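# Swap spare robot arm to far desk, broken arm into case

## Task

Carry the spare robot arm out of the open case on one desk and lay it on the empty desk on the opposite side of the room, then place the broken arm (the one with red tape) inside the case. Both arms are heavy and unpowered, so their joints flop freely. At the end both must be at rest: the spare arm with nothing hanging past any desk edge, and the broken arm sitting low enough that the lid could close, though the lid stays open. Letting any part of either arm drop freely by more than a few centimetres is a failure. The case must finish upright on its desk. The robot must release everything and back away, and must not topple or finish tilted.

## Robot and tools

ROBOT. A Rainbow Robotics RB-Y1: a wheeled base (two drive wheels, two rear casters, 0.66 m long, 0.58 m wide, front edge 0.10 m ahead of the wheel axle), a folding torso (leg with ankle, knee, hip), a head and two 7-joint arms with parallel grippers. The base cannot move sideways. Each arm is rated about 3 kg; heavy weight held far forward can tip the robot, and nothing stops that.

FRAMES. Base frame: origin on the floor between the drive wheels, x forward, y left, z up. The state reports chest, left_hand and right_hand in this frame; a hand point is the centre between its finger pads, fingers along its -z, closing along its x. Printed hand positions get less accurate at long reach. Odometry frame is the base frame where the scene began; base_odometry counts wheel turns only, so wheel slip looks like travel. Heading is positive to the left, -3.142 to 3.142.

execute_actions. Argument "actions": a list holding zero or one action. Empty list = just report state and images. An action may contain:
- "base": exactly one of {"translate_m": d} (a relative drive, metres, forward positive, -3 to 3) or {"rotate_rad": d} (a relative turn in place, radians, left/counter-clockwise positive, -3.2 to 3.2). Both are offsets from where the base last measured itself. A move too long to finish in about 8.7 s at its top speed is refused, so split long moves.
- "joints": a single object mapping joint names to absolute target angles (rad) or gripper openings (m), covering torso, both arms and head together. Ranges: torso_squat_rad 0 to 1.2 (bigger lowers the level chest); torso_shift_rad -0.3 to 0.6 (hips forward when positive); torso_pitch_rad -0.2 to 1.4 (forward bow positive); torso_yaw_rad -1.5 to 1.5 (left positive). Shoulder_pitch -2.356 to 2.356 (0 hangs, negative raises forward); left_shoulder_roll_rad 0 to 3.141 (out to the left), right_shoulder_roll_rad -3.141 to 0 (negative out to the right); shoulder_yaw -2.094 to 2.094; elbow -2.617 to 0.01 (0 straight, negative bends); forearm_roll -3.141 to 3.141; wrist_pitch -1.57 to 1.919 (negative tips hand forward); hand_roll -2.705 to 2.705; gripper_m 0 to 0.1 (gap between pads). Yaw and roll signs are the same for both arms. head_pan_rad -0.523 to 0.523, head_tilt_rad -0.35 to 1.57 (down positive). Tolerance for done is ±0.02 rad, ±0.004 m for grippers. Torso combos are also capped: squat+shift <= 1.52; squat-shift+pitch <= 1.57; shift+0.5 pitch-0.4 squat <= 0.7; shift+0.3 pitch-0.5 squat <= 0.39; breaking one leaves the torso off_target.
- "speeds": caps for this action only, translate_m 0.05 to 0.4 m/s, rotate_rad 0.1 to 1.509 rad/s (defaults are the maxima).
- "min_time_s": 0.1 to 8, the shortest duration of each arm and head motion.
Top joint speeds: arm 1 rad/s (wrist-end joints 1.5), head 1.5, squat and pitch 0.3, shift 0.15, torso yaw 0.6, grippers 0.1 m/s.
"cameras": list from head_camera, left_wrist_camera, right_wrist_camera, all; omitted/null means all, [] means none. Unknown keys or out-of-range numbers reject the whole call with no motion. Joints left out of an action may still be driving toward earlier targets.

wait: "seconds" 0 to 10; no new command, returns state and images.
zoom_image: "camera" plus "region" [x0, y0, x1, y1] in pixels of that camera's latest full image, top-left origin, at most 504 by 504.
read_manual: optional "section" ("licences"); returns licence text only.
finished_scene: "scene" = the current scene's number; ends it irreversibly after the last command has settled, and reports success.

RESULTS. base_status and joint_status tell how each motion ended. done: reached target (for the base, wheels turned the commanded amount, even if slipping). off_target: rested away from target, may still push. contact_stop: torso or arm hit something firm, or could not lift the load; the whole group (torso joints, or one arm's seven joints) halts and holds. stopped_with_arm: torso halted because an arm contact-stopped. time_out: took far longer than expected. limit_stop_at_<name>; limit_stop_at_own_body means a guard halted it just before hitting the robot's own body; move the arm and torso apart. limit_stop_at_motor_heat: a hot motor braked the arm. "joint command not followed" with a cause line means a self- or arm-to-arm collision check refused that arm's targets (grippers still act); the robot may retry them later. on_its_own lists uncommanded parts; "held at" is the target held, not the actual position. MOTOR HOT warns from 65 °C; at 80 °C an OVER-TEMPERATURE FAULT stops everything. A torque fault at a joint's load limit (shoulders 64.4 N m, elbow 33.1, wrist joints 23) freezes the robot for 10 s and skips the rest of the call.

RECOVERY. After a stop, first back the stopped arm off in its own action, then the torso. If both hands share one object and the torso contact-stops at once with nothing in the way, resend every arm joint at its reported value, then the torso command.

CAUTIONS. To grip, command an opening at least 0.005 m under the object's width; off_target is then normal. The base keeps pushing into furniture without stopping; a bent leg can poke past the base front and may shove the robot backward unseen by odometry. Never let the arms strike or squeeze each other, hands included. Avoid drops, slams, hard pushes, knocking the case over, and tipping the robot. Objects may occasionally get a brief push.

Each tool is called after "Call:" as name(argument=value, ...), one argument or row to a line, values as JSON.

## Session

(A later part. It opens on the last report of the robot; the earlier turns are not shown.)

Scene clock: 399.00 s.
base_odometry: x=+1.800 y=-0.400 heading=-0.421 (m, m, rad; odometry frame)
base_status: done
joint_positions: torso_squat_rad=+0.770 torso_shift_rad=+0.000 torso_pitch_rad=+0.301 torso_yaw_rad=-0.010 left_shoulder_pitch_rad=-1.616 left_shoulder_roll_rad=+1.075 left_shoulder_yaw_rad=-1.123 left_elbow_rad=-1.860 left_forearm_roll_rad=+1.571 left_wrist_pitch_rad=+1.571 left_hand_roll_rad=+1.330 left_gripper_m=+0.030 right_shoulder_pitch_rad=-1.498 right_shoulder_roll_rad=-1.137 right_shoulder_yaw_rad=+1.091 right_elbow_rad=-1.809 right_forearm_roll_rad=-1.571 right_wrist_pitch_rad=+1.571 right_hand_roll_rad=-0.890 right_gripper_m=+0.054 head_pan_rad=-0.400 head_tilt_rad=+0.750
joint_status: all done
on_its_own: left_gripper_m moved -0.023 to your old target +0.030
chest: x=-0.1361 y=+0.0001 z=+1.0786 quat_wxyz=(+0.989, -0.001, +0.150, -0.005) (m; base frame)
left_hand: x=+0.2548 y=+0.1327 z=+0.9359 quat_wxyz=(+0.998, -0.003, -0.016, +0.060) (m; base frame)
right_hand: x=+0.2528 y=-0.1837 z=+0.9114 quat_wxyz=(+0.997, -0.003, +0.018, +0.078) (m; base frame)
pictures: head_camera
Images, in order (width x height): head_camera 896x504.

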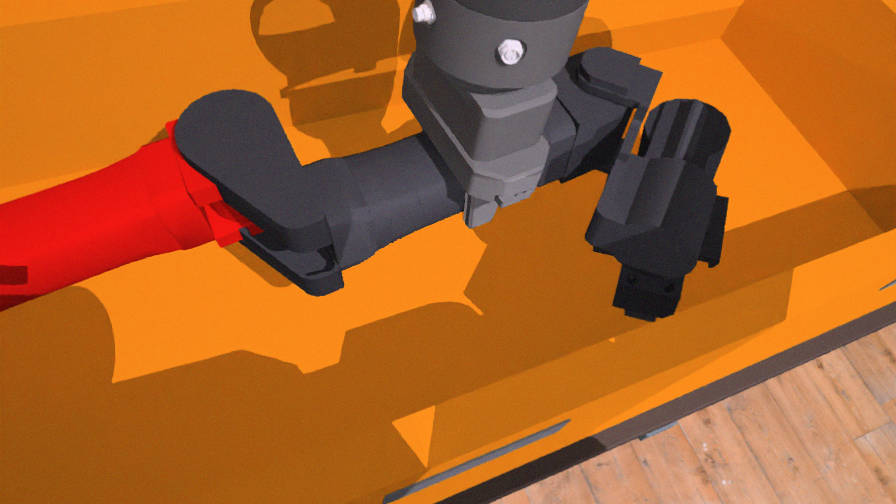

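Call:
execute_actions(
  actions=[
    {"joints":{"left_gripper_m":0.1,"head_pan_rad":0.3}},
  ],
)

Scene clock: 403.27 s.
base_odometry: x=+1.800 y=-0.400 heading=-0.421 (m, m, rad; odometry frame)
base_status: not commanded
joint_positions: torso_squat_rad=+0.770 torso_shift_rad=+0.000 torso_pitch_rad=+0.301 torso_yaw_rad=-0.010 left_shoulder_pitch_rad=-1.616 left_shoulder_roll_rad=+1.075 left_shoulder_yaw_rad=-1.123 left_elbow_rad=-1.860 left_forearm_roll_rad=+1.571 left_wrist_pitch_rad=+1.571 left_hand_roll_rad=+1.330 left_gripper_m=+0.099 right_shoulder_pitch_rad=-1.498 right_shoulder_roll_rad=-1.137 right_shoulder_yaw_rad=+1.091 right_elbow_rad=-1.809 right_forearm_roll_rad=-1.571 right_wrist_pitch_rad=+1.571 right_hand_roll_rad=-0.890 right_gripper_m=+0.054 head_pan_rad=+0.300 head_tilt_rad=+0.750
joint_status: all done
chest: x=-0.1361 y=+0.0001 z=+1.0786 quat_wxyz=(+0.989, -0.001, +0.150, -0.005) (m; base frame)
left_hand: x=+0.2548 y=+0.1327 z=+0.9359 quat_wxyz=(+0.998, -0.003, -0.016, +0.060) (m; base frame)
right_hand: x=+0.2528 y=-0.1837 z=+0.9114 quat_wxyz=(+0.997, -0.003, +0.018, +0.078) (m; base frame)
pictures: head_camera, left_wrist_camera, right_wrist_camera
Images, in order (width x height): head_camera 896x504, left_wrist_camera 644x364, right_wrist_camera 644x364.

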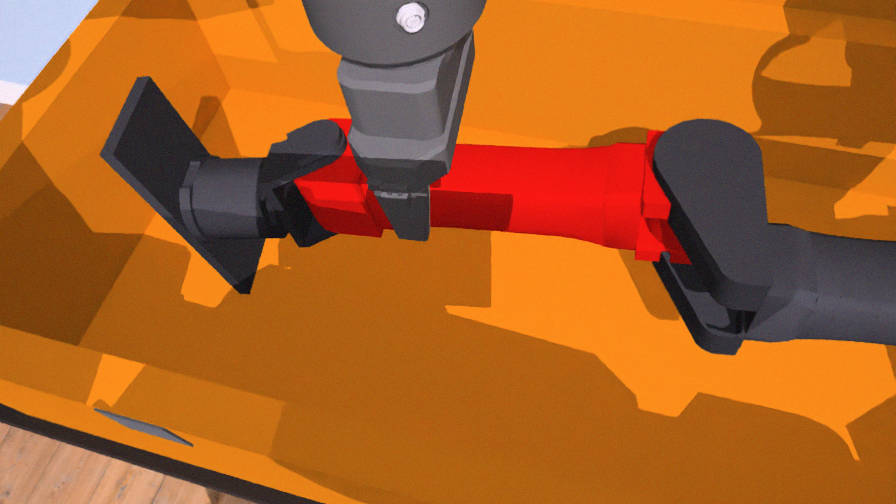

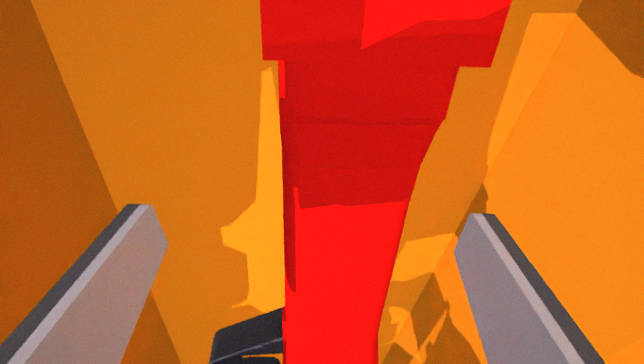

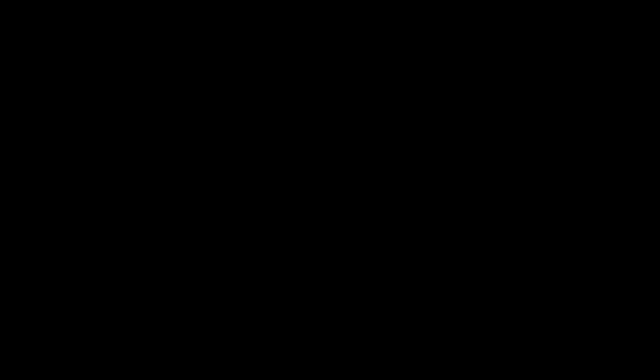

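Call:
execute_actions(
  actions=[
    {"joints":{"left_shoulder_pitch_rad":-1.95,"head_pan_rad":-0.4,"torso_squat_rad":0.81,"torso_yaw_rad":0.04}},
  ],
  cameras=["head_camera"],
)

Call:
execute_actions(
  actions=[
    {"joints":{"torso_squat_rad":0.86}},
  ],
  cameras=["head_camera"],
)

Scene clock: 410.97 s.
base_odometry: x=+1.800 y=-0.400 heading=-0.421 (m, m, rad; odometry frame)
base_status: not commanded
joint_positions: torso_squat_rad=+0.810 torso_shift_rad=+0.000 torso_pitch_rad=+0.299 torso_yaw_rad=+0.040 left_shoulder_pitch_rad=-1.950 left_shoulder_roll_rad=+1.075 left_shoulder_yaw_rad=-1.122 left_elbow_rad=-1.860 left_forearm_roll_rad=+1.571 left_wrist_pitch_rad=+1.571 left_hand_roll_rad=+1.330 left_gripper_m=+0.099 right_shoulder_pitch_rad=-1.506 right_shoulder_roll_rad=-1.138 right_shoulder_yaw_rad=+1.084 right_elbow_rad=-1.809 right_forearm_roll_rad=-1.570 right_wrist_pitch_rad=+1.571 right_hand_roll_rad=-0.890 right_gripper_m=+0.056 head_pan_rad=-0.400 head_tilt_rad=+0.750
joint_status: all done
chest: x=-0.1371 y=+0.0006 z=+1.0589 quat_wxyz=(+0.989, +0.002, +0.149, +0.020) (m; base frame)
left_hand: x=+0.2864 y=+0.1062 z=+1.0445 quat_wxyz=(+0.984, -0.021, -0.173, +0.028) (m; base frame)
right_hand: x=+0.2636 y=-0.1600 z=+0.8951 quat_wxyz=(+0.995, +0.006, +0.010, +0.103) (m; base frame)
pictures: head_camera
Images, in order (width x height): head_camera 896x504.

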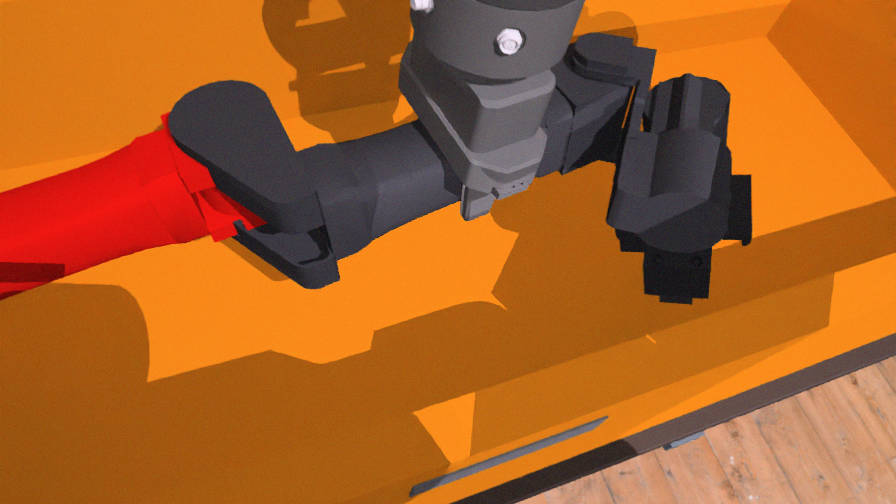

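Scene clock: 411.77 s.
base_odometry: x=+1.800 y=-0.400 heading=-0.421 (m, m, rad; odometry frame)
base_status: not commanded
joint_positions: torso_squat_rad=+0.817 torso_shift_rad=-0.001 torso_pitch_rad=+0.295 torso_yaw_rad=+0.041 left_shoulder_pitch_rad=-1.950 left_shoulder_roll_rad=+1.075 left_shoulder_yaw_rad=-1.122 left_elbow_rad=-1.860 left_forearm_roll_rad=+1.571 left_wrist_pitch_rad=+1.571 left_hand_roll_rad=+1.330 left_gripper_m=+0.099 right_shoulder_pitch_rad=-1.508 right_shoulder_roll_rad=-1.138 right_shoulder_yaw_rad=+1.082 right_elbow_rad=-1.809 right_forearm_roll_rad=-1.570 right_wrist_pitch_rad=+1.570 right_hand_roll_rad=-0.890 right_gripper_m=+0.056 head_pan_rad=-0.400 head_tilt_rad=+0.750
joint_status: torso_squat_rad contact_stop (moved +0.007 of +0.050)
on_its_own: torso_squat_rad is held at +0.817, not at your +0.860, since a contact_stop
chest: x=-0.1385 y=+0.0008 z=+1.0555 quat_wxyz=(+0.989, +0.002, +0.147, +0.020) (m; base frame)
left_hand: x=+0.2850 y=+0.1066 z=+1.0426 quat_wxyz=(+0.984, -0.021, -0.174, +0.028) (m; base frame)
right_hand: x=+0.2636 y=-0.1591 z=+0.8943 quat_wxyz=(+0.995, +0.006, +0.007, +0.104) (m; base frame)
pictures: head_camera
Images, in order (width x height): head_camera 896x504.

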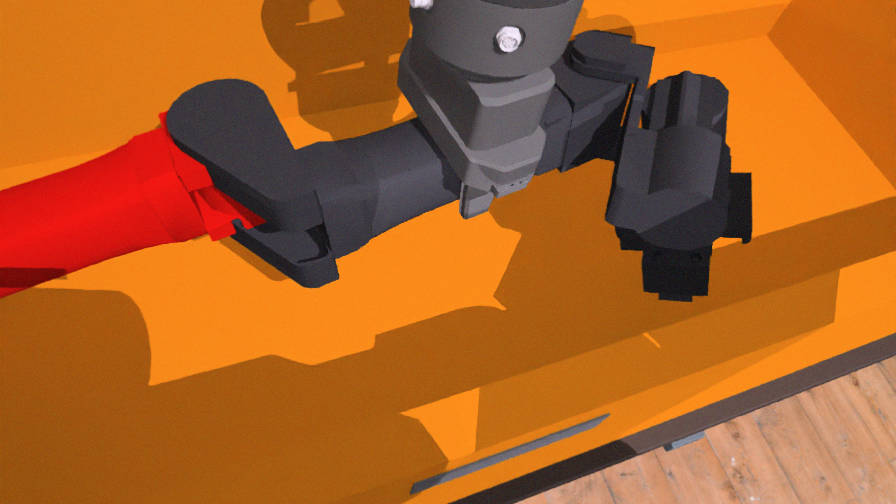

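Call:
execute_actions(
  actions=[
    {"joints":{"torso_squat_rad":0.795,"head_pan_rad":0.4}},
  ],
  cameras=["head_camera"],
)

Scene clock: 423.20 s.
base_odometry: x=+1.800 y=-0.400 heading=-0.421 (m, m, rad; odometry frame)
base_status: not commanded
joint_positions: torso_squat_rad=+0.795 torso_shift_rad=-0.001 torso_pitch_rad=+0.298 torso_yaw_rad=+0.041 left_shoulder_pitch_rad=-1.950 left_shoulder_roll_rad=+1.075 left_shoulder_yaw_rad=-1.122 left_elbow_rad=-1.860 left_forearm_roll_rad=+1.571 left_wrist_pitch_rad=+1.571 left_hand_roll_rad=+1.330 left_gripper_m=+0.099 right_shoulder_pitch_rad=-1.499 right_shoulder_roll_rad=-1.136 right_shoulder_yaw_rad=+1.090 right_elbow_rad=-1.810 right_forearm_roll_rad=-1.571 right_wrist_pitch_rad=+1.571 right_hand_roll_rad=-0.890 right_gripper_m=+0.055 head_pan_rad=+0.400 head_tilt_rad=+0.750
joint_status: all done
chest: x=-0.1375 y=+0.0003 z=+1.0665 quat_wxyz=(+0.989, +0.003, +0.148, +0.020) (m; base frame)
left_hand: x=+0.2860 y=+0.1060 z=+1.0527 quat_wxyz=(+0.984, -0.021, -0.173, +0.028) (m; base frame)
right_hand: x=+0.2605 y=-0.1614 z=+0.8987 quat_wxyz=(+0.995, +0.005, +0.015, +0.103) (m; base frame)
pictures: head_camera
Images, in order (width x height): head_camera 896x504.

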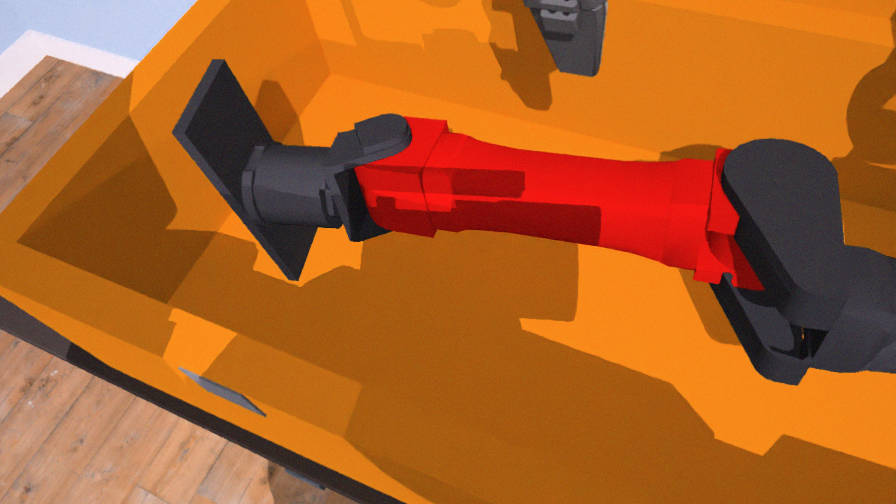

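Call:
execute_actions(
  actions=[
    {"base":{"translate_m":-0.03},"joints":{"torso_yaw_rad":0.16,"head_pan_rad":-0.4}},
  ],
  cameras=["head_camera"],
)

Scene clock: 429.63 s.
base_odometry: x=+1.773 y=-0.388 heading=-0.420 (m, m, rad; odometry frame)
base_status: done
joint_positions: torso_squat_rad=+0.795 torso_shift_rad=-0.001 torso_pitch_rad=+0.298 torso_yaw_rad=+0.160 left_shoulder_pitch_rad=-1.950 left_shoulder_roll_rad=+1.075 left_shoulder_yaw_rad=-1.122 left_elbow_rad=-1.860 left_forearm_roll_rad=+1.571 left_wrist_pitch_rad=+1.571 left_hand_roll_rad=+1.330 left_gripper_m=+0.099 right_shoulder_pitch_rad=-1.497 right_shoulder_roll_rad=-1.137 right_shoulder_yaw_rad=+1.091 right_elbow_rad=-1.809 right_forearm_roll_rad=-1.571 right_wrist_pitch_rad=+1.571 right_hand_roll_rad=-0.890 right_gripper_m=+0.055 head_pan_rad=-0.400 head_tilt_rad=+0.750
joint_status: all done
chest: x=-0.1375 y=+0.0002 z=+1.0665 quat_wxyz=(+0.986, +0.012, +0.148, +0.079) (m; base frame)
left_hand: x=+0.2712 y=+0.1539 z=+1.0573 quat_wxyz=(+0.981, +0.007, -0.175, +0.081) (m; base frame)
right_hand: x=+0.2757 y=-0.1099 z=+0.8931 quat_wxyz=(+0.987, +0.021, +0.015, +0.159) (m; base frame)
pictures: head_camera
Images, in order (width x height): head_camera 896x504.

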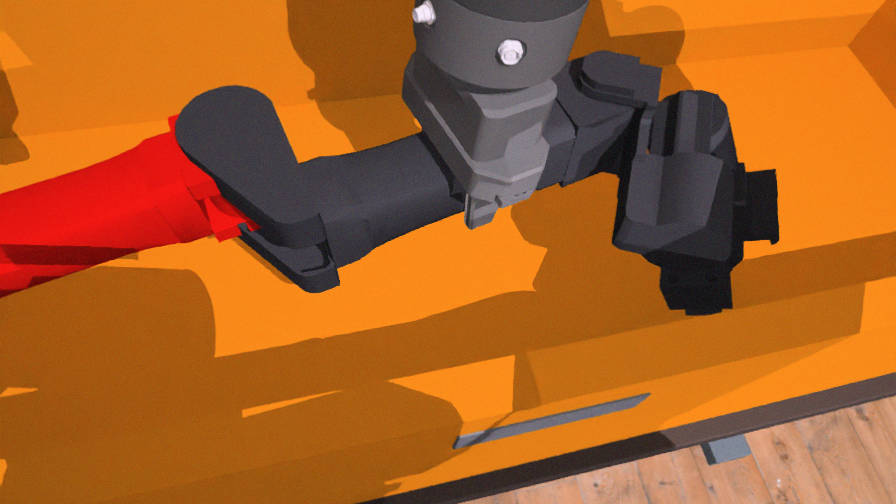

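Unloaded now; lower a step.

Call:
execute_actions(
  actions=[
    {"joints":{"torso_squat_rad":0.83}},
  ],
  cameras=["head_camera"],
)

Scene clock: 433.27 s.
base_odometry: x=+1.773 y=-0.388 heading=-0.420 (m, m, rad; odometry frame)
base_status: not commanded
joint_positions: torso_squat_rad=+0.830 torso_shift_rad=-0.001 torso_pitch_rad=+0.298 torso_yaw_rad=+0.160 left_shoulder_pitch_rad=-1.950 left_shoulder_roll_rad=+1.075 left_shoulder_yaw_rad=-1.122 left_elbow_rad=-1.860 left_forearm_roll_rad=+1.571 left_wrist_pitch_rad=+1.571 left_hand_roll_rad=+1.330 left_gripper_m=+0.099 right_shoulder_pitch_rad=-1.498 right_shoulder_roll_rad=-1.137 right_shoulder_yaw_rad=+1.091 right_elbow_rad=-1.809 right_forearm_roll_rad=-1.571 right_wrist_pitch_rad=+1.571 right_hand_roll_rad=-0.890 right_gripper_m=+0.055 head_pan_rad=-0.400 head_tilt_rad=+0.750
joint_status: all done
chest: x=-0.1375 y=+0.0002 z=+1.0488 quat_wxyz=(+0.986, +0.012, +0.148, +0.079) (m; base frame)
left_hand: x=+0.2712 y=+0.1539 z=+1.0396 quat_wxyz=(+0.981, +0.007, -0.175, +0.081) (m; base frame)
right_hand: x=+0.2759 y=-0.1098 z=+0.8756 quat_wxyz=(+0.987, +0.021, +0.015, +0.159) (m; base frame)
pictures: head_camera
Images, in order (width x height): head_camera 896x504.

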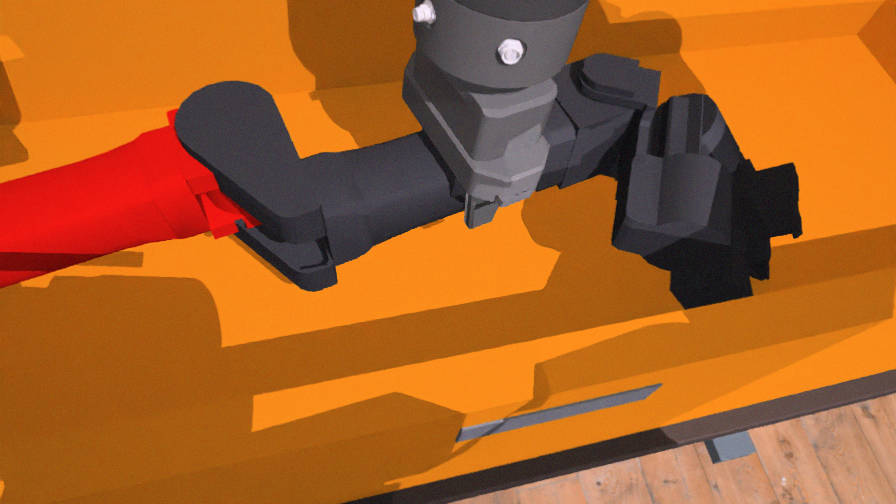

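Call:
execute_actions(
  actions=[],
)

Call:
execute_actions(
  actions=[
    {"joints":{"torso_squat_rad":0.87}},
  ],
)

Scene clock: 444.83 s.
base_odometry: x=+1.773 y=-0.388 heading=-0.420 (m, m, rad; odometry frame)
base_status: not commanded
joint_positions: torso_squat_rad=+0.830 torso_shift_rad=-0.001 torso_pitch_rad=+0.298 torso_yaw_rad=+0.160 left_shoulder_pitch_rad=-1.950 left_shoulder_roll_rad=+1.075 left_shoulder_yaw_rad=-1.122 left_elbow_rad=-1.860 left_forearm_roll_rad=+1.571 left_wrist_pitch_rad=+1.571 left_hand_roll_rad=+1.330 left_gripper_m=+0.099 right_shoulder_pitch_rad=-1.498 right_shoulder_roll_rad=-1.137 right_shoulder_yaw_rad=+1.091 right_elbow_rad=-1.809 right_forearm_roll_rad=-1.571 right_wrist_pitch_rad=+1.571 right_hand_roll_rad=-0.890 right_gripper_m=+0.055 head_pan_rad=-0.400 head_tilt_rad=+0.750
joint_status: all done
chest: x=-0.1375 y=+0.0002 z=+1.0488 quat_wxyz=(+0.986, +0.012, +0.148, +0.079) (m; base frame)
left_hand: x=+0.2712 y=+0.1539 z=+1.0396 quat_wxyz=(+0.981, +0.007, -0.175, +0.081) (m; base frame)
right_hand: x=+0.2759 y=-0.1098 z=+0.8756 quat_wxyz=(+0.987, +0.021, +0.015, +0.159) (m; base frame)
pictures: head_camera, left_wrist_camera, right_wrist_camera
Images, in order (width x height): head_camera 896x504, left_wrist_camera 644x364, right_wrist_camera 644x364.

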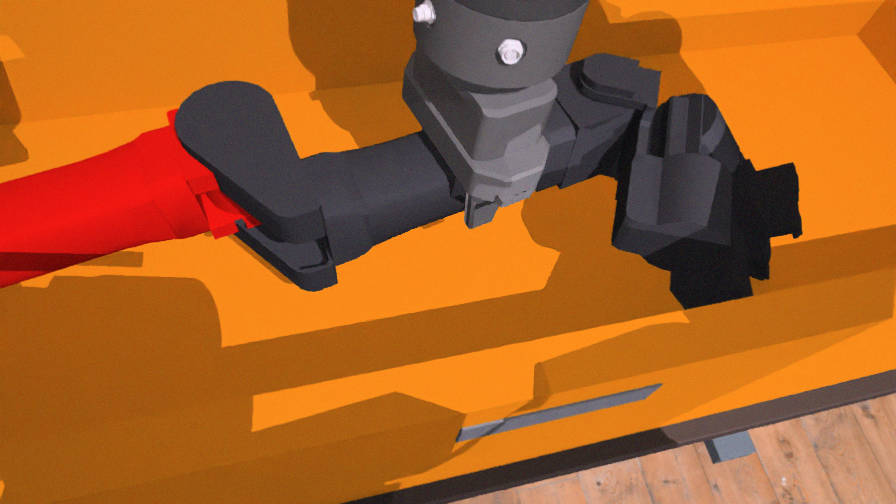

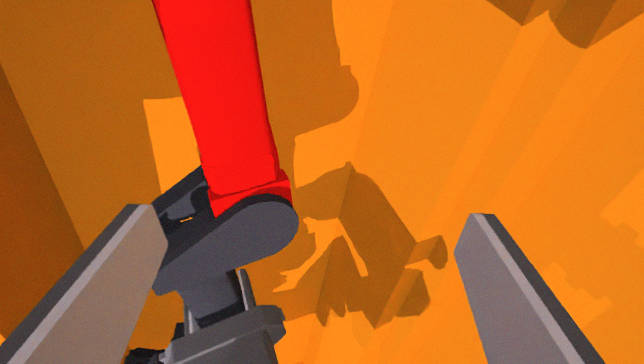

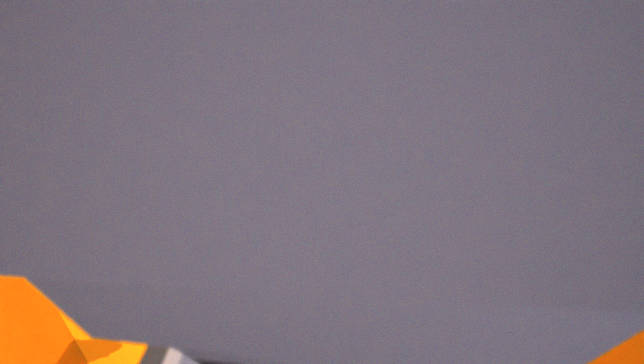

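Scene clock: 445.63 s.
base_odometry: x=+1.773 y=-0.388 heading=-0.420 (m, m, rad; odometry frame)
base_status: not commanded
joint_positions: torso_squat_rad=+0.870 torso_shift_rad=-0.001 torso_pitch_rad=+0.298 torso_yaw_rad=+0.160 left_shoulder_pitch_rad=-1.950 left_shoulder_roll_rad=+1.075 left_shoulder_yaw_rad=-1.122 left_elbow_rad=-1.860 left_forearm_roll_rad=+1.571 left_wrist_pitch_rad=+1.571 left_hand_roll_rad=+1.330 left_gripper_m=+0.099 right_shoulder_pitch_rad=-1.498 right_shoulder_roll_rad=-1.137 right_shoulder_yaw_rad=+1.091 right_elbow_rad=-1.809 right_forearm_roll_rad=-1.571 right_wrist_pitch_rad=+1.571 right_hand_roll_rad=-0.890 right_gripper_m=+0.055 head_pan_rad=-0.400 head_tilt_rad=+0.750
joint_status: all done
chest: x=-0.1375 y=+0.0002 z=+1.0277 quat_wxyz=(+0.986, +0.012, +0.148, +0.079) (m; base frame)
left_hand: x=+0.2712 y=+0.1539 z=+1.0185 quat_wxyz=(+0.981, +0.007, -0.175, +0.081) (m; base frame)
right_hand: x=+0.2759 y=-0.1099 z=+0.8544 quat_wxyz=(+0.987, +0.021, +0.015, +0.159) (m; base frame)
pictures: head_camera, left_wrist_camera, right_wrist_camera
Images, in order (width x height): head_camera 896x504, left_wrist_camera 644x364, right_wrist_camera 644x364.

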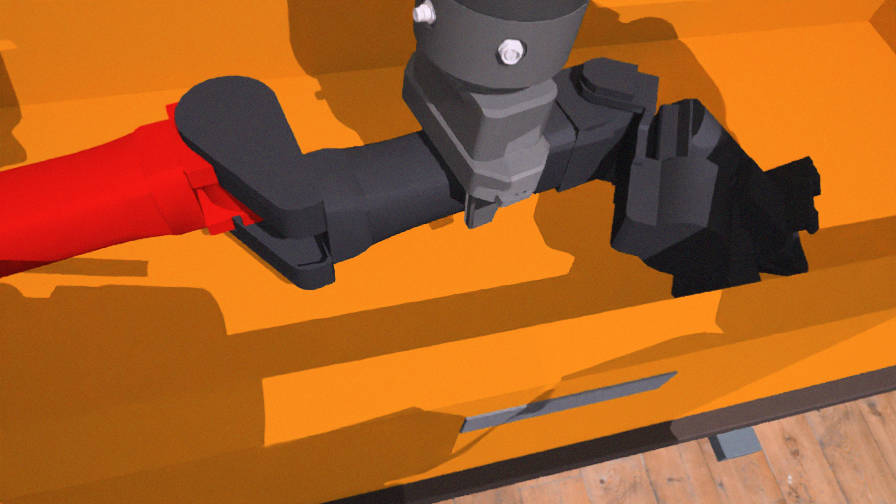

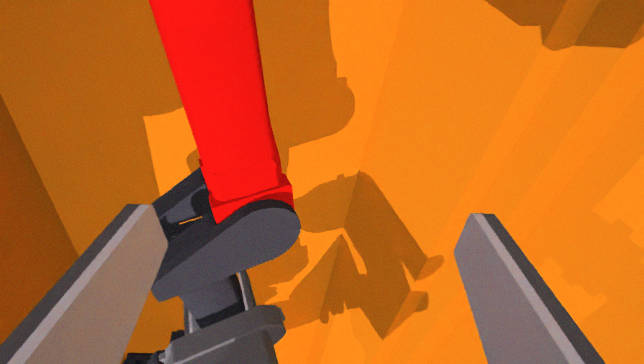

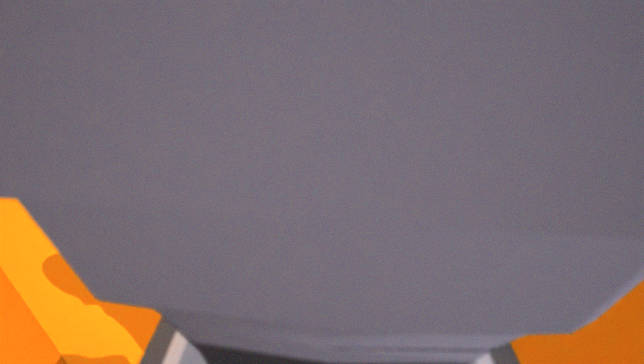

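Call:
execute_actions(
  actions=[
    {"joints":{"torso_squat_rad":0.91}},
  ],
  cameras=["head_camera"],
)

Call:
execute_actions(
  actions=[
    {"joints":{"torso_squat_rad":0.94,"head_pan_rad":0.3}},
  ],
  cameras=["head_camera"],
)

Scene clock: 451.20 s.
base_odometry: x=+1.773 y=-0.388 heading=-0.420 (m, m, rad; odometry frame)
base_status: not commanded
joint_positions: torso_squat_rad=+0.910 torso_shift_rad=-0.001 torso_pitch_rad=+0.297 torso_yaw_rad=+0.160 left_shoulder_pitch_rad=-1.950 left_shoulder_roll_rad=+1.075 left_shoulder_yaw_rad=-1.122 left_elbow_rad=-1.860 left_forearm_roll_rad=+1.571 left_wrist_pitch_rad=+1.571 left_hand_roll_rad=+1.330 left_gripper_m=+0.099 right_shoulder_pitch_rad=-1.498 right_shoulder_roll_rad=-1.137 right_shoulder_yaw_rad=+1.091 right_elbow_rad=-1.809 right_forearm_roll_rad=-1.571 right_wrist_pitch_rad=+1.571 right_hand_roll_rad=-0.890 right_gripper_m=+0.055 head_pan_rad=-0.400 head_tilt_rad=+0.750
joint_status: all done
chest: x=-0.1376 y=+0.0002 z=+1.0060 quat_wxyz=(+0.986, +0.011, +0.148, +0.079) (m; base frame)
left_hand: x=+0.2711 y=+0.1539 z=+0.9968 quat_wxyz=(+0.981, +0.007, -0.175, +0.081) (m; base frame)
right_hand: x=+0.2761 y=-0.1097 z=+0.8332 quat_wxyz=(+0.987, +0.021, +0.014, +0.159) (m; base frame)
pictures: head_camera
Images, in order (width x height): head_camera 896x504.

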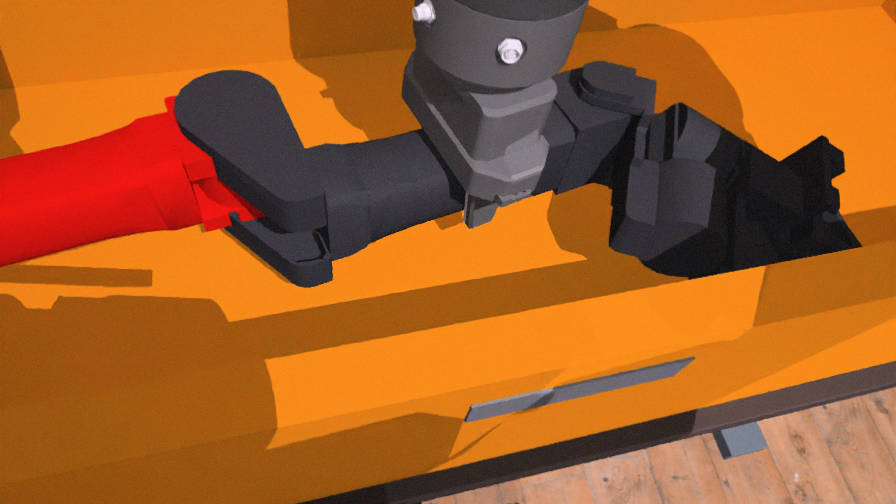

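Scene clock: 452.33 s.
base_odometry: x=+1.773 y=-0.388 heading=-0.420 (m, m, rad; odometry frame)
base_status: not commanded
joint_positions: torso_squat_rad=+0.940 torso_shift_rad=-0.001 torso_pitch_rad=+0.298 torso_yaw_rad=+0.160 left_shoulder_pitch_rad=-1.950 left_shoulder_roll_rad=+1.075 left_shoulder_yaw_rad=-1.122 left_elbow_rad=-1.860 left_forearm_roll_rad=+1.571 left_wrist_pitch_rad=+1.571 left_hand_roll_rad=+1.330 left_gripper_m=+0.099 right_shoulder_pitch_rad=-1.498 right_shoulder_roll_rad=-1.137 right_shoulder_yaw_rad=+1.091 right_elbow_rad=-1.809 right_forearm_roll_rad=-1.571 right_wrist_pitch_rad=+1.571 right_hand_roll_rad=-0.890 right_gripper_m=+0.056 head_pan_rad=+0.300 head_tilt_rad=+0.750
joint_status: all done
chest: x=-0.1376 y=+0.0002 z=+0.9892 quat_wxyz=(+0.986, +0.012, +0.148, +0.079) (m; base frame)
left_hand: x=+0.2712 y=+0.1539 z=+0.9800 quat_wxyz=(+0.981, +0.007, -0.175, +0.081) (m; base frame)
right_hand: x=+0.2761 y=-0.1097 z=+0.8163 quat_wxyz=(+0.987, +0.021, +0.014, +0.159) (m; base frame)
pictures: head_camera
Images, in order (width x height): head_camera 896x504.

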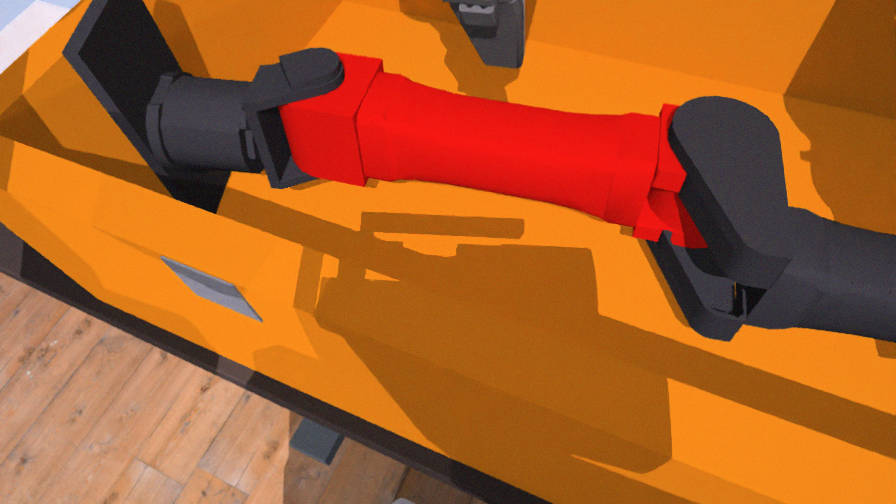

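Call:
execute_actions(
  actions=[
    {"joints":{"torso_squat_rad":0.965}},
  ],
  cameras=["head_camera"],
)

Scene clock: 456.37 s.
base_odometry: x=+1.773 y=-0.388 heading=-0.420 (m, m, rad; odometry frame)
base_status: not commanded
joint_positions: torso_squat_rad=+0.965 torso_shift_rad=-0.001 torso_pitch_rad=+0.297 torso_yaw_rad=+0.160 left_shoulder_pitch_rad=-1.950 left_shoulder_roll_rad=+1.075 left_shoulder_yaw_rad=-1.122 left_elbow_rad=-1.860 left_forearm_roll_rad=+1.571 left_wrist_pitch_rad=+1.571 left_hand_roll_rad=+1.330 left_gripper_m=+0.099 right_shoulder_pitch_rad=-1.499 right_shoulder_roll_rad=-1.137 right_shoulder_yaw_rad=+1.090 right_elbow_rad=-1.809 right_forearm_roll_rad=-1.571 right_wrist_pitch_rad=+1.571 right_hand_roll_rad=-0.890 right_gripper_m=+0.056 head_pan_rad=+0.300 head_tilt_rad=+0.750
joint_status: all done
chest: x=-0.1377 y=+0.0002 z=+0.9750 quat_wxyz=(+0.986, +0.011, +0.148, +0.079) (m; base frame)
left_hand: x=+0.2710 y=+0.1539 z=+0.9659 quat_wxyz=(+0.981, +0.006, -0.175, +0.081) (m; base frame)
right_hand: x=+0.2762 y=-0.1097 z=+0.8026 quat_wxyz=(+0.987, +0.021, +0.014, +0.159) (m; base frame)
pictures: head_camera
Images, in order (width x height): head_camera 896x504.

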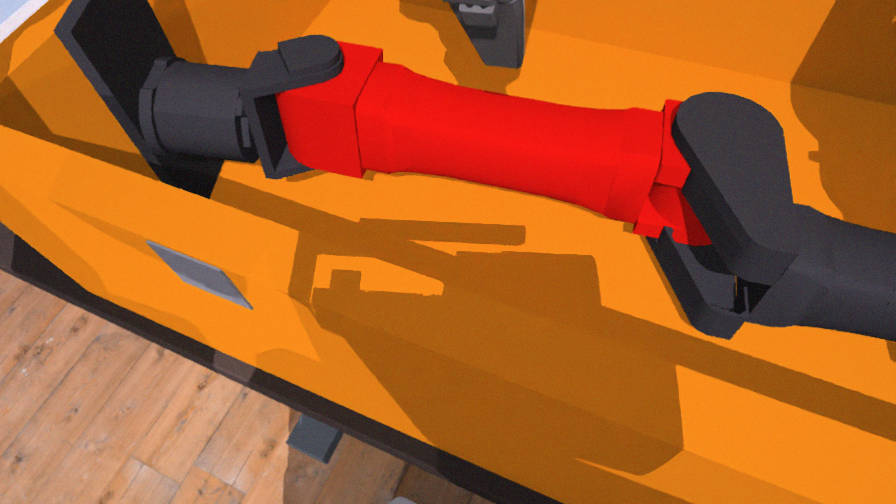

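Call:
execute_actions(
  actions=[
    {"joints":{"torso_squat_rad":0.985,"head_pan_rad":-0.2}},
  ],
  cameras=["head_camera"],
)

Scene clock: 460.30 s.
base_odometry: x=+1.773 y=-0.388 heading=-0.420 (m, m, rad; odometry frame)
base_status: not commanded
joint_positions: torso_squat_rad=+0.985 torso_shift_rad=-0.001 torso_pitch_rad=+0.295 torso_yaw_rad=+0.160 left_shoulder_pitch_rad=-1.950 left_shoulder_roll_rad=+1.075 left_shoulder_yaw_rad=-1.122 left_elbow_rad=-1.860 left_forearm_roll_rad=+1.571 left_wrist_pitch_rad=+1.571 left_hand_roll_rad=+1.330 left_gripper_m=+0.099 right_shoulder_pitch_rad=-1.503 right_shoulder_roll_rad=-1.139 right_shoulder_yaw_rad=+1.087 right_elbow_rad=-1.810 right_forearm_roll_rad=-1.571 right_wrist_pitch_rad=+1.571 right_hand_roll_rad=-0.890 right_gripper_m=+0.056 head_pan_rad=-0.200 head_tilt_rad=+0.750
joint_status: all done
chest: x=-0.1385 y=+0.0002 z=+0.9635 quat_wxyz=(+0.986, +0.011, +0.147, +0.079) (m; base frame)
left_hand: x=+0.2703 y=+0.1539 z=+0.9552 quat_wxyz=(+0.981, +0.006, -0.176, +0.081) (m; base frame)
right_hand: x=+0.2771 y=-0.1088 z=+0.7946 quat_wxyz=(+0.987, +0.022, +0.009, +0.159) (m; base frame)
pictures: head_camera
Images, in order (width x height): head_camera 896x504.

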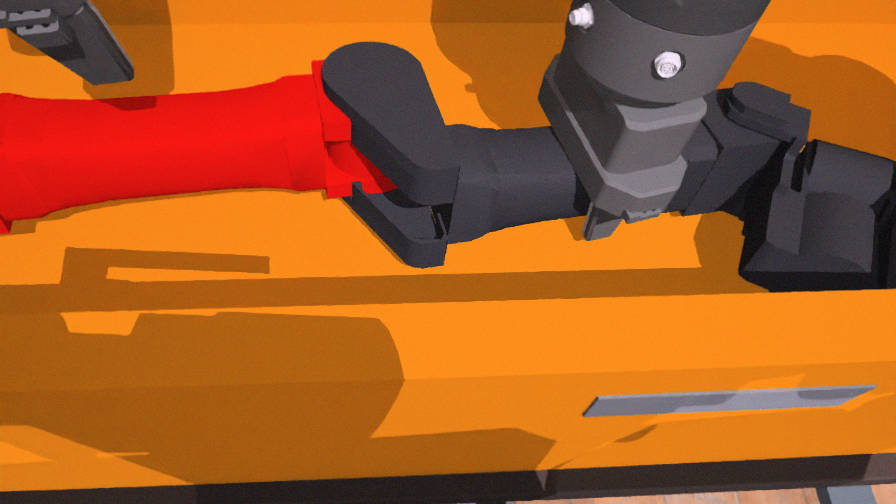

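Call:
execute_actions(
  actions=[
    {"joints":{"torso_squat_rad":0.975,"right_gripper_m":0.1}},
  ],
  cameras=["head_camera"],
)

Call:
execute_actions(
  actions=[
    {"joints":{"torso_squat_rad":0.55,"head_pan_rad":0.2}},
  ],
  cameras=["head_camera"],
)

Call:
execute_actions(
  actions=[
    {"base":{"translate_m":-0.6},"joints":{"head_pan_rad":-0.1,"head_tilt_rad":0.1}},
  ],
  cameras=["head_camera"],
)

Scene clock: 467.90 s.
base_odometry: x=+1.773 y=-0.388 heading=-0.420 (m, m, rad; odometry frame)
base_status: not commanded
joint_positions: torso_squat_rad=+0.975 torso_shift_rad=-0.001 torso_pitch_rad=+0.297 torso_yaw_rad=+0.160 left_shoulder_pitch_rad=-1.950 left_shoulder_roll_rad=+1.075 left_shoulder_yaw_rad=-1.122 left_elbow_rad=-1.860 left_forearm_roll_rad=+1.571 left_wrist_pitch_rad=+1.571 left_hand_roll_rad=+1.330 left_gripper_m=+0.099 right_shoulder_pitch_rad=-1.500 right_shoulder_roll_rad=-1.137 right_shoulder_yaw_rad=+1.089 right_elbow_rad=-1.810 right_forearm_roll_rad=-1.571 right_wrist_pitch_rad=+1.571 right_hand_roll_rad=-0.890 right_gripper_m=+0.100 head_pan_rad=-0.200 head_tilt_rad=+0.750
joint_status: all done
chest: x=-0.1379 y=+0.0002 z=+0.9692 quat_wxyz=(+0.986, +0.011, +0.147, +0.079) (m; base frame)
left_hand: x=+0.2708 y=+0.1539 z=+0.9603 quat_wxyz=(+0.981, +0.006, -0.175, +0.081) (m; base frame)
right_hand: x=+0.2761 y=-0.1090 z=+0.7976 quat_wxyz=(+0.987, +0.021, +0.013, +0.160) (m; base frame)
pictures: head_camera
Images, in order (width x height): head_camera 896x504.

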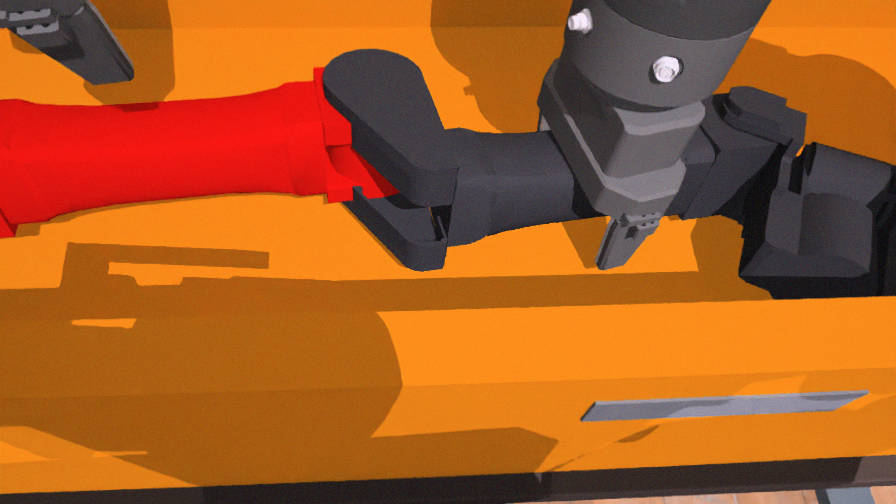

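Scene clock: 470.13 s.
base_odometry: x=+1.773 y=-0.388 heading=-0.420 (m, m, rad; odometry frame)
base_status: not commanded
joint_positions: torso_squat_rad=+0.550 torso_shift_rad=-0.001 torso_pitch_rad=+0.297 torso_yaw_rad=+0.160 left_shoulder_pitch_rad=-1.950 left_shoulder_roll_rad=+1.075 left_shoulder_yaw_rad=-1.122 left_elbow_rad=-1.860 left_forearm_roll_rad=+1.571 left_wrist_pitch_rad=+1.571 left_hand_roll_rad=+1.330 left_gripper_m=+0.099 right_shoulder_pitch_rad=-1.500 right_shoulder_roll_rad=-1.137 right_shoulder_yaw_rad=+1.089 right_elbow_rad=-1.810 right_forearm_roll_rad=-1.571 right_wrist_pitch_rad=+1.571 right_hand_roll_rad=-0.890 right_gripper_m=+0.100 head_pan_rad=+0.200 head_tilt_rad=+0.750
joint_status: all done
chest: x=-0.1381 y=+0.0002 z=+1.1732 quat_wxyz=(+0.986, +0.011, +0.147, +0.079) (m; base frame)
left_hand: x=+0.2706 y=+0.1539 z=+1.1642 quat_wxyz=(+0.981, +0.006, -0.175, +0.081) (m; base frame)
right_hand: x=+0.2760 y=-0.1090 z=+1.0017 quat_wxyz=(+0.987, +0.021, +0.013, +0.160) (m; base frame)
pictures: head_camera
Images, in order (width x height): head_camera 896x504.

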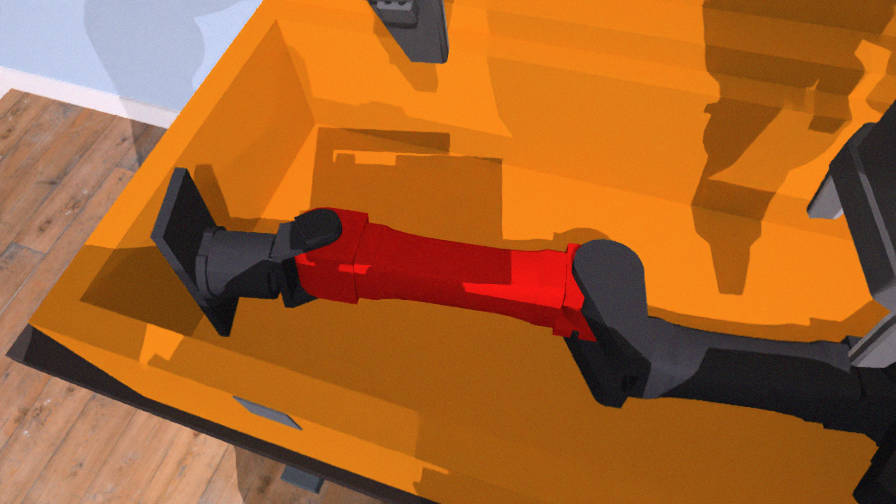

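Scene clock: 473.43 s.
base_odometry: x=+1.225 y=-0.144 heading=-0.419 (m, m, rad; odometry frame)
base_status: done
joint_positions: torso_squat_rad=+0.550 torso_shift_rad=-0.001 torso_pitch_rad=+0.297 torso_yaw_rad=+0.160 left_shoulder_pitch_rad=-1.950 left_shoulder_roll_rad=+1.075 left_shoulder_yaw_rad=-1.122 left_elbow_rad=-1.860 left_forearm_roll_rad=+1.571 left_wrist_pitch_rad=+1.571 left_hand_roll_rad=+1.330 left_gripper_m=+0.099 right_shoulder_pitch_rad=-1.500 right_shoulder_roll_rad=-1.137 right_shoulder_yaw_rad=+1.089 right_elbow_rad=-1.810 right_forearm_roll_rad=-1.571 right_wrist_pitch_rad=+1.571 right_hand_roll_rad=-0.890 right_gripper_m=+0.100 head_pan_rad=-0.100 head_tilt_rad=+0.100
joint_status: all done
chest: x=-0.1382 y=+0.0002 z=+1.1732 quat_wxyz=(+0.986, +0.011, +0.147, +0.079) (m; base frame)
left_hand: x=+0.2705 y=+0.1539 z=+1.1643 quat_wxyz=(+0.981, +0.006, -0.175, +0.081) (m; base frame)
right_hand: x=+0.2759 y=-0.1090 z=+1.0018 quat_wxyz=(+0.987, +0.021, +0.012, +0.160) (m; base frame)
pictures: head_camera
Images, in order (width x height): head_camera 896x504.

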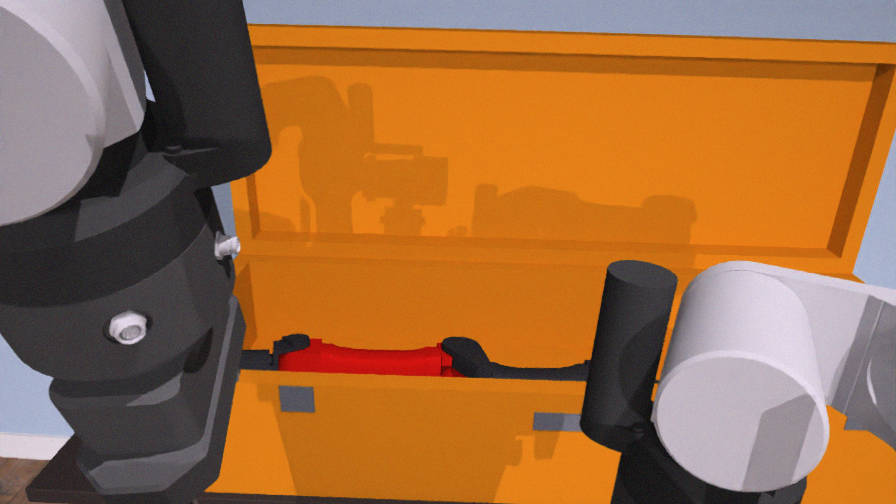

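Call:
execute_actions(
  actions=[
    {"joints":{"torso_squat_rad":1.05,"torso_pitch_rad":0.4,"left_shoulder_pitch_rad":-0.6,"right_shoulder_pitch_rad":-0.6,"head_pan_rad":0.05,"head_tilt_rad":-0.2}},
  ],
  cameras=["head_camera"],
)

Scene clock: 481.30 s.
base_odometry: x=+1.225 y=-0.144 heading=-0.419 (m, m, rad; odometry frame)
base_status: not commanded
joint_positions: torso_squat_rad=+1.050 torso_shift_rad=-0.001 torso_pitch_rad=+0.400 torso_yaw_rad=+0.160 left_shoulder_pitch_rad=-0.600 left_shoulder_roll_rad=+1.075 left_shoulder_yaw_rad=-1.122 left_elbow_rad=-1.860 left_forearm_roll_rad=+1.571 left_wrist_pitch_rad=+1.571 left_hand_roll_rad=+1.330 left_gripper_m=+0.099 right_shoulder_pitch_rad=-0.600 right_shoulder_roll_rad=-1.137 right_shoulder_yaw_rad=+1.089 right_elbow_rad=-1.810 right_forearm_roll_rad=-1.571 right_wrist_pitch_rad=+1.571 right_hand_roll_rad=-0.890 right_gripper_m=+0.100 head_pan_rad=+0.050 head_tilt_rad=-0.200
joint_status: all done
chest: x=-0.1079 y=+0.0002 z=+0.9138 quat_wxyz=(+0.977, +0.015, +0.198, +0.078) (m; base frame)
left_hand: x=-0.1215 y=+0.2693 z=+0.5700 quat_wxyz=(+0.825, +0.081, +0.479, +0.287) (m; base frame)
right_hand: x=-0.0239 y=-0.2463 z=+0.5331 quat_wxyz=(+0.883, -0.018, +0.470, +0.013) (m; base frame)
pictures: head_camera
Images, in order (width x height): head_camera 896x504.

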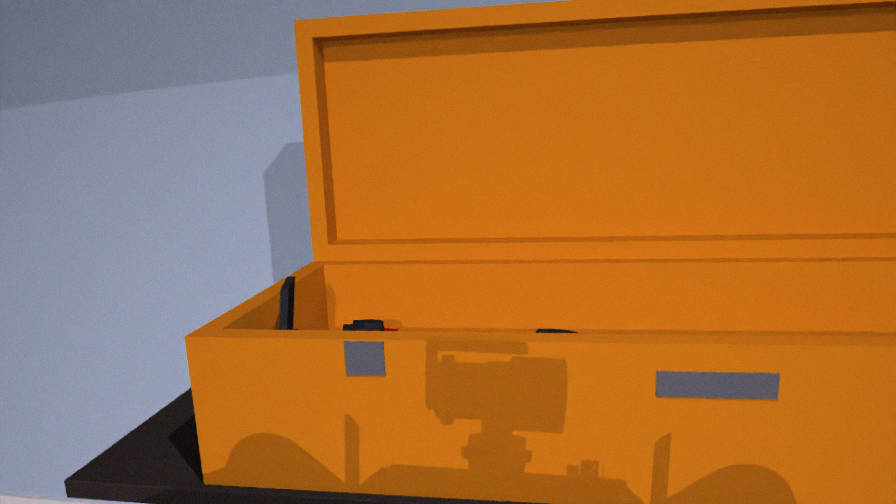

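Call:
execute_actions(
  actions=[
    {"joints":{"torso_squat_rad":0.5,"torso_pitch_rad":0.3,"torso_yaw_rad":0.65,"left_shoulder_pitch_rad":-1.5,"left_gripper_m":0,"right_shoulder_pitch_rad":-1.9,"head_pan_rad":0.3,"head_tilt_rad":0.7}},
  ],
  cameras=[],
)

Call:
execute_actions(
  actions=[
    {"base":{"translate_m":0.6}},
  ],
  cameras=["head_camera","left_wrist_camera"],
)

Scene clock: 502.50 s.
base_odometry: x=+1.225 y=-0.144 heading=-0.419 (m, m, rad; odometry frame)
base_status: not commanded
joint_positions: torso_squat_rad=+0.500 torso_shift_rad=-0.001 torso_pitch_rad=+0.300 torso_yaw_rad=+0.650 left_shoulder_pitch_rad=-1.500 left_shoulder_roll_rad=+1.075 left_shoulder_yaw_rad=-1.122 left_elbow_rad=-1.860 left_forearm_roll_rad=+1.571 left_wrist_pitch_rad=+1.571 left_hand_roll_rad=+1.330 left_gripper_m=+0.000 right_shoulder_pitch_rad=-1.900 right_shoulder_roll_rad=-1.137 right_shoulder_yaw_rad=+1.089 right_elbow_rad=-1.810 right_forearm_roll_rad=-1.571 right_wrist_pitch_rad=+1.571 right_hand_roll_rad=-0.890 right_gripper_m=+0.100 head_pan_rad=+0.300 head_tilt_rad=+0.700
joint_status: all done
chest: x=-0.1372 y=+0.0002 z=+1.1904 quat_wxyz=(+0.937, +0.047, +0.142, +0.316) (m; base frame)
left_hand: x=+0.0625 y=+0.3663 z=+1.0608 quat_wxyz=(+0.918, +0.090, +0.030, +0.386) (m; base frame)
right_hand: x=+0.2936 y=+0.1647 z=+1.1822 quat_wxyz=(+0.878, +0.147, -0.176, +0.420) (m; base frame)
pictures: none
No camera images: the call's "cameras" was empty. Leave "cameras" out to get every camera's image.

Scene clock: 505.57 s.
base_odometry: x=+1.773 y=-0.388 heading=-0.418 (m, m, rad; odometry frame)
base_status: done
joint_positions: torso_squat_rad=+0.500 torso_shift_rad=-0.001 torso_pitch_rad=+0.300 torso_yaw_rad=+0.650 left_shoulder_pitch_rad=-1.500 left_shoulder_roll_rad=+1.075 left_shoulder_yaw_rad=-1.122 left_elbow_rad=-1.860 left_forearm_roll_rad=+1.571 left_wrist_pitch_rad=+1.571 left_hand_roll_rad=+1.330 left_gripper_m=+0.000 right_shoulder_pitch_rad=-1.900 right_shoulder_roll_rad=-1.137 right_shoulder_yaw_rad=+1.089 right_elbow_rad=-1.810 right_forearm_roll_rad=-1.571 right_wrist_pitch_rad=+1.571 right_hand_roll_rad=-0.890 right_gripper_m=+0.100 head_pan_rad=+0.300 head_tilt_rad=+0.700
joint_status: not commanded
chest: x=-0.1372 y=+0.0002 z=+1.1904 quat_wxyz=(+0.937, +0.047, +0.142, +0.316) (m; base frame)
left_hand: x=+0.0626 y=+0.3664 z=+1.0608 quat_wxyz=(+0.918, +0.090, +0.030, +0.386) (m; base frame)
right_hand: x=+0.2937 y=+0.1647 z=+1.1821 quat_wxyz=(+0.878, +0.147, -0.176, +0.420) (m; base frame)
pictures: head_camera, left_wrist_camera
Images, in order (width x height): head_camera 896x504, left_wrist_camera 644x364.

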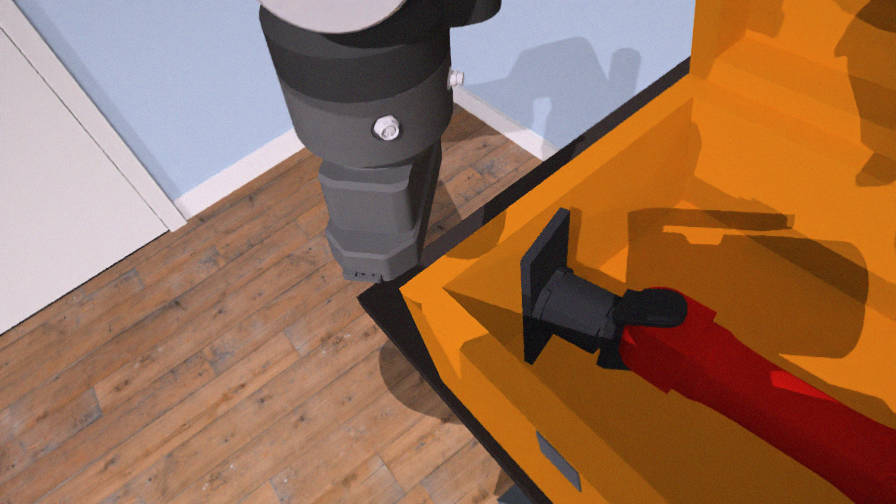

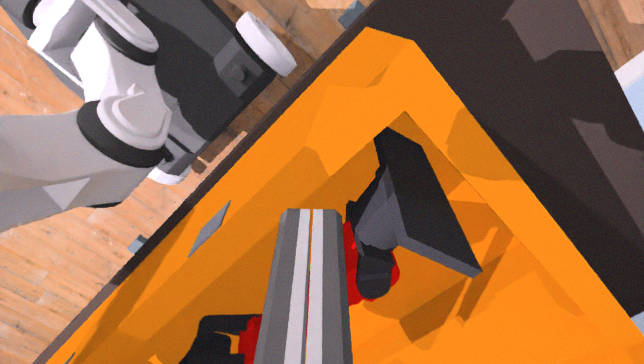

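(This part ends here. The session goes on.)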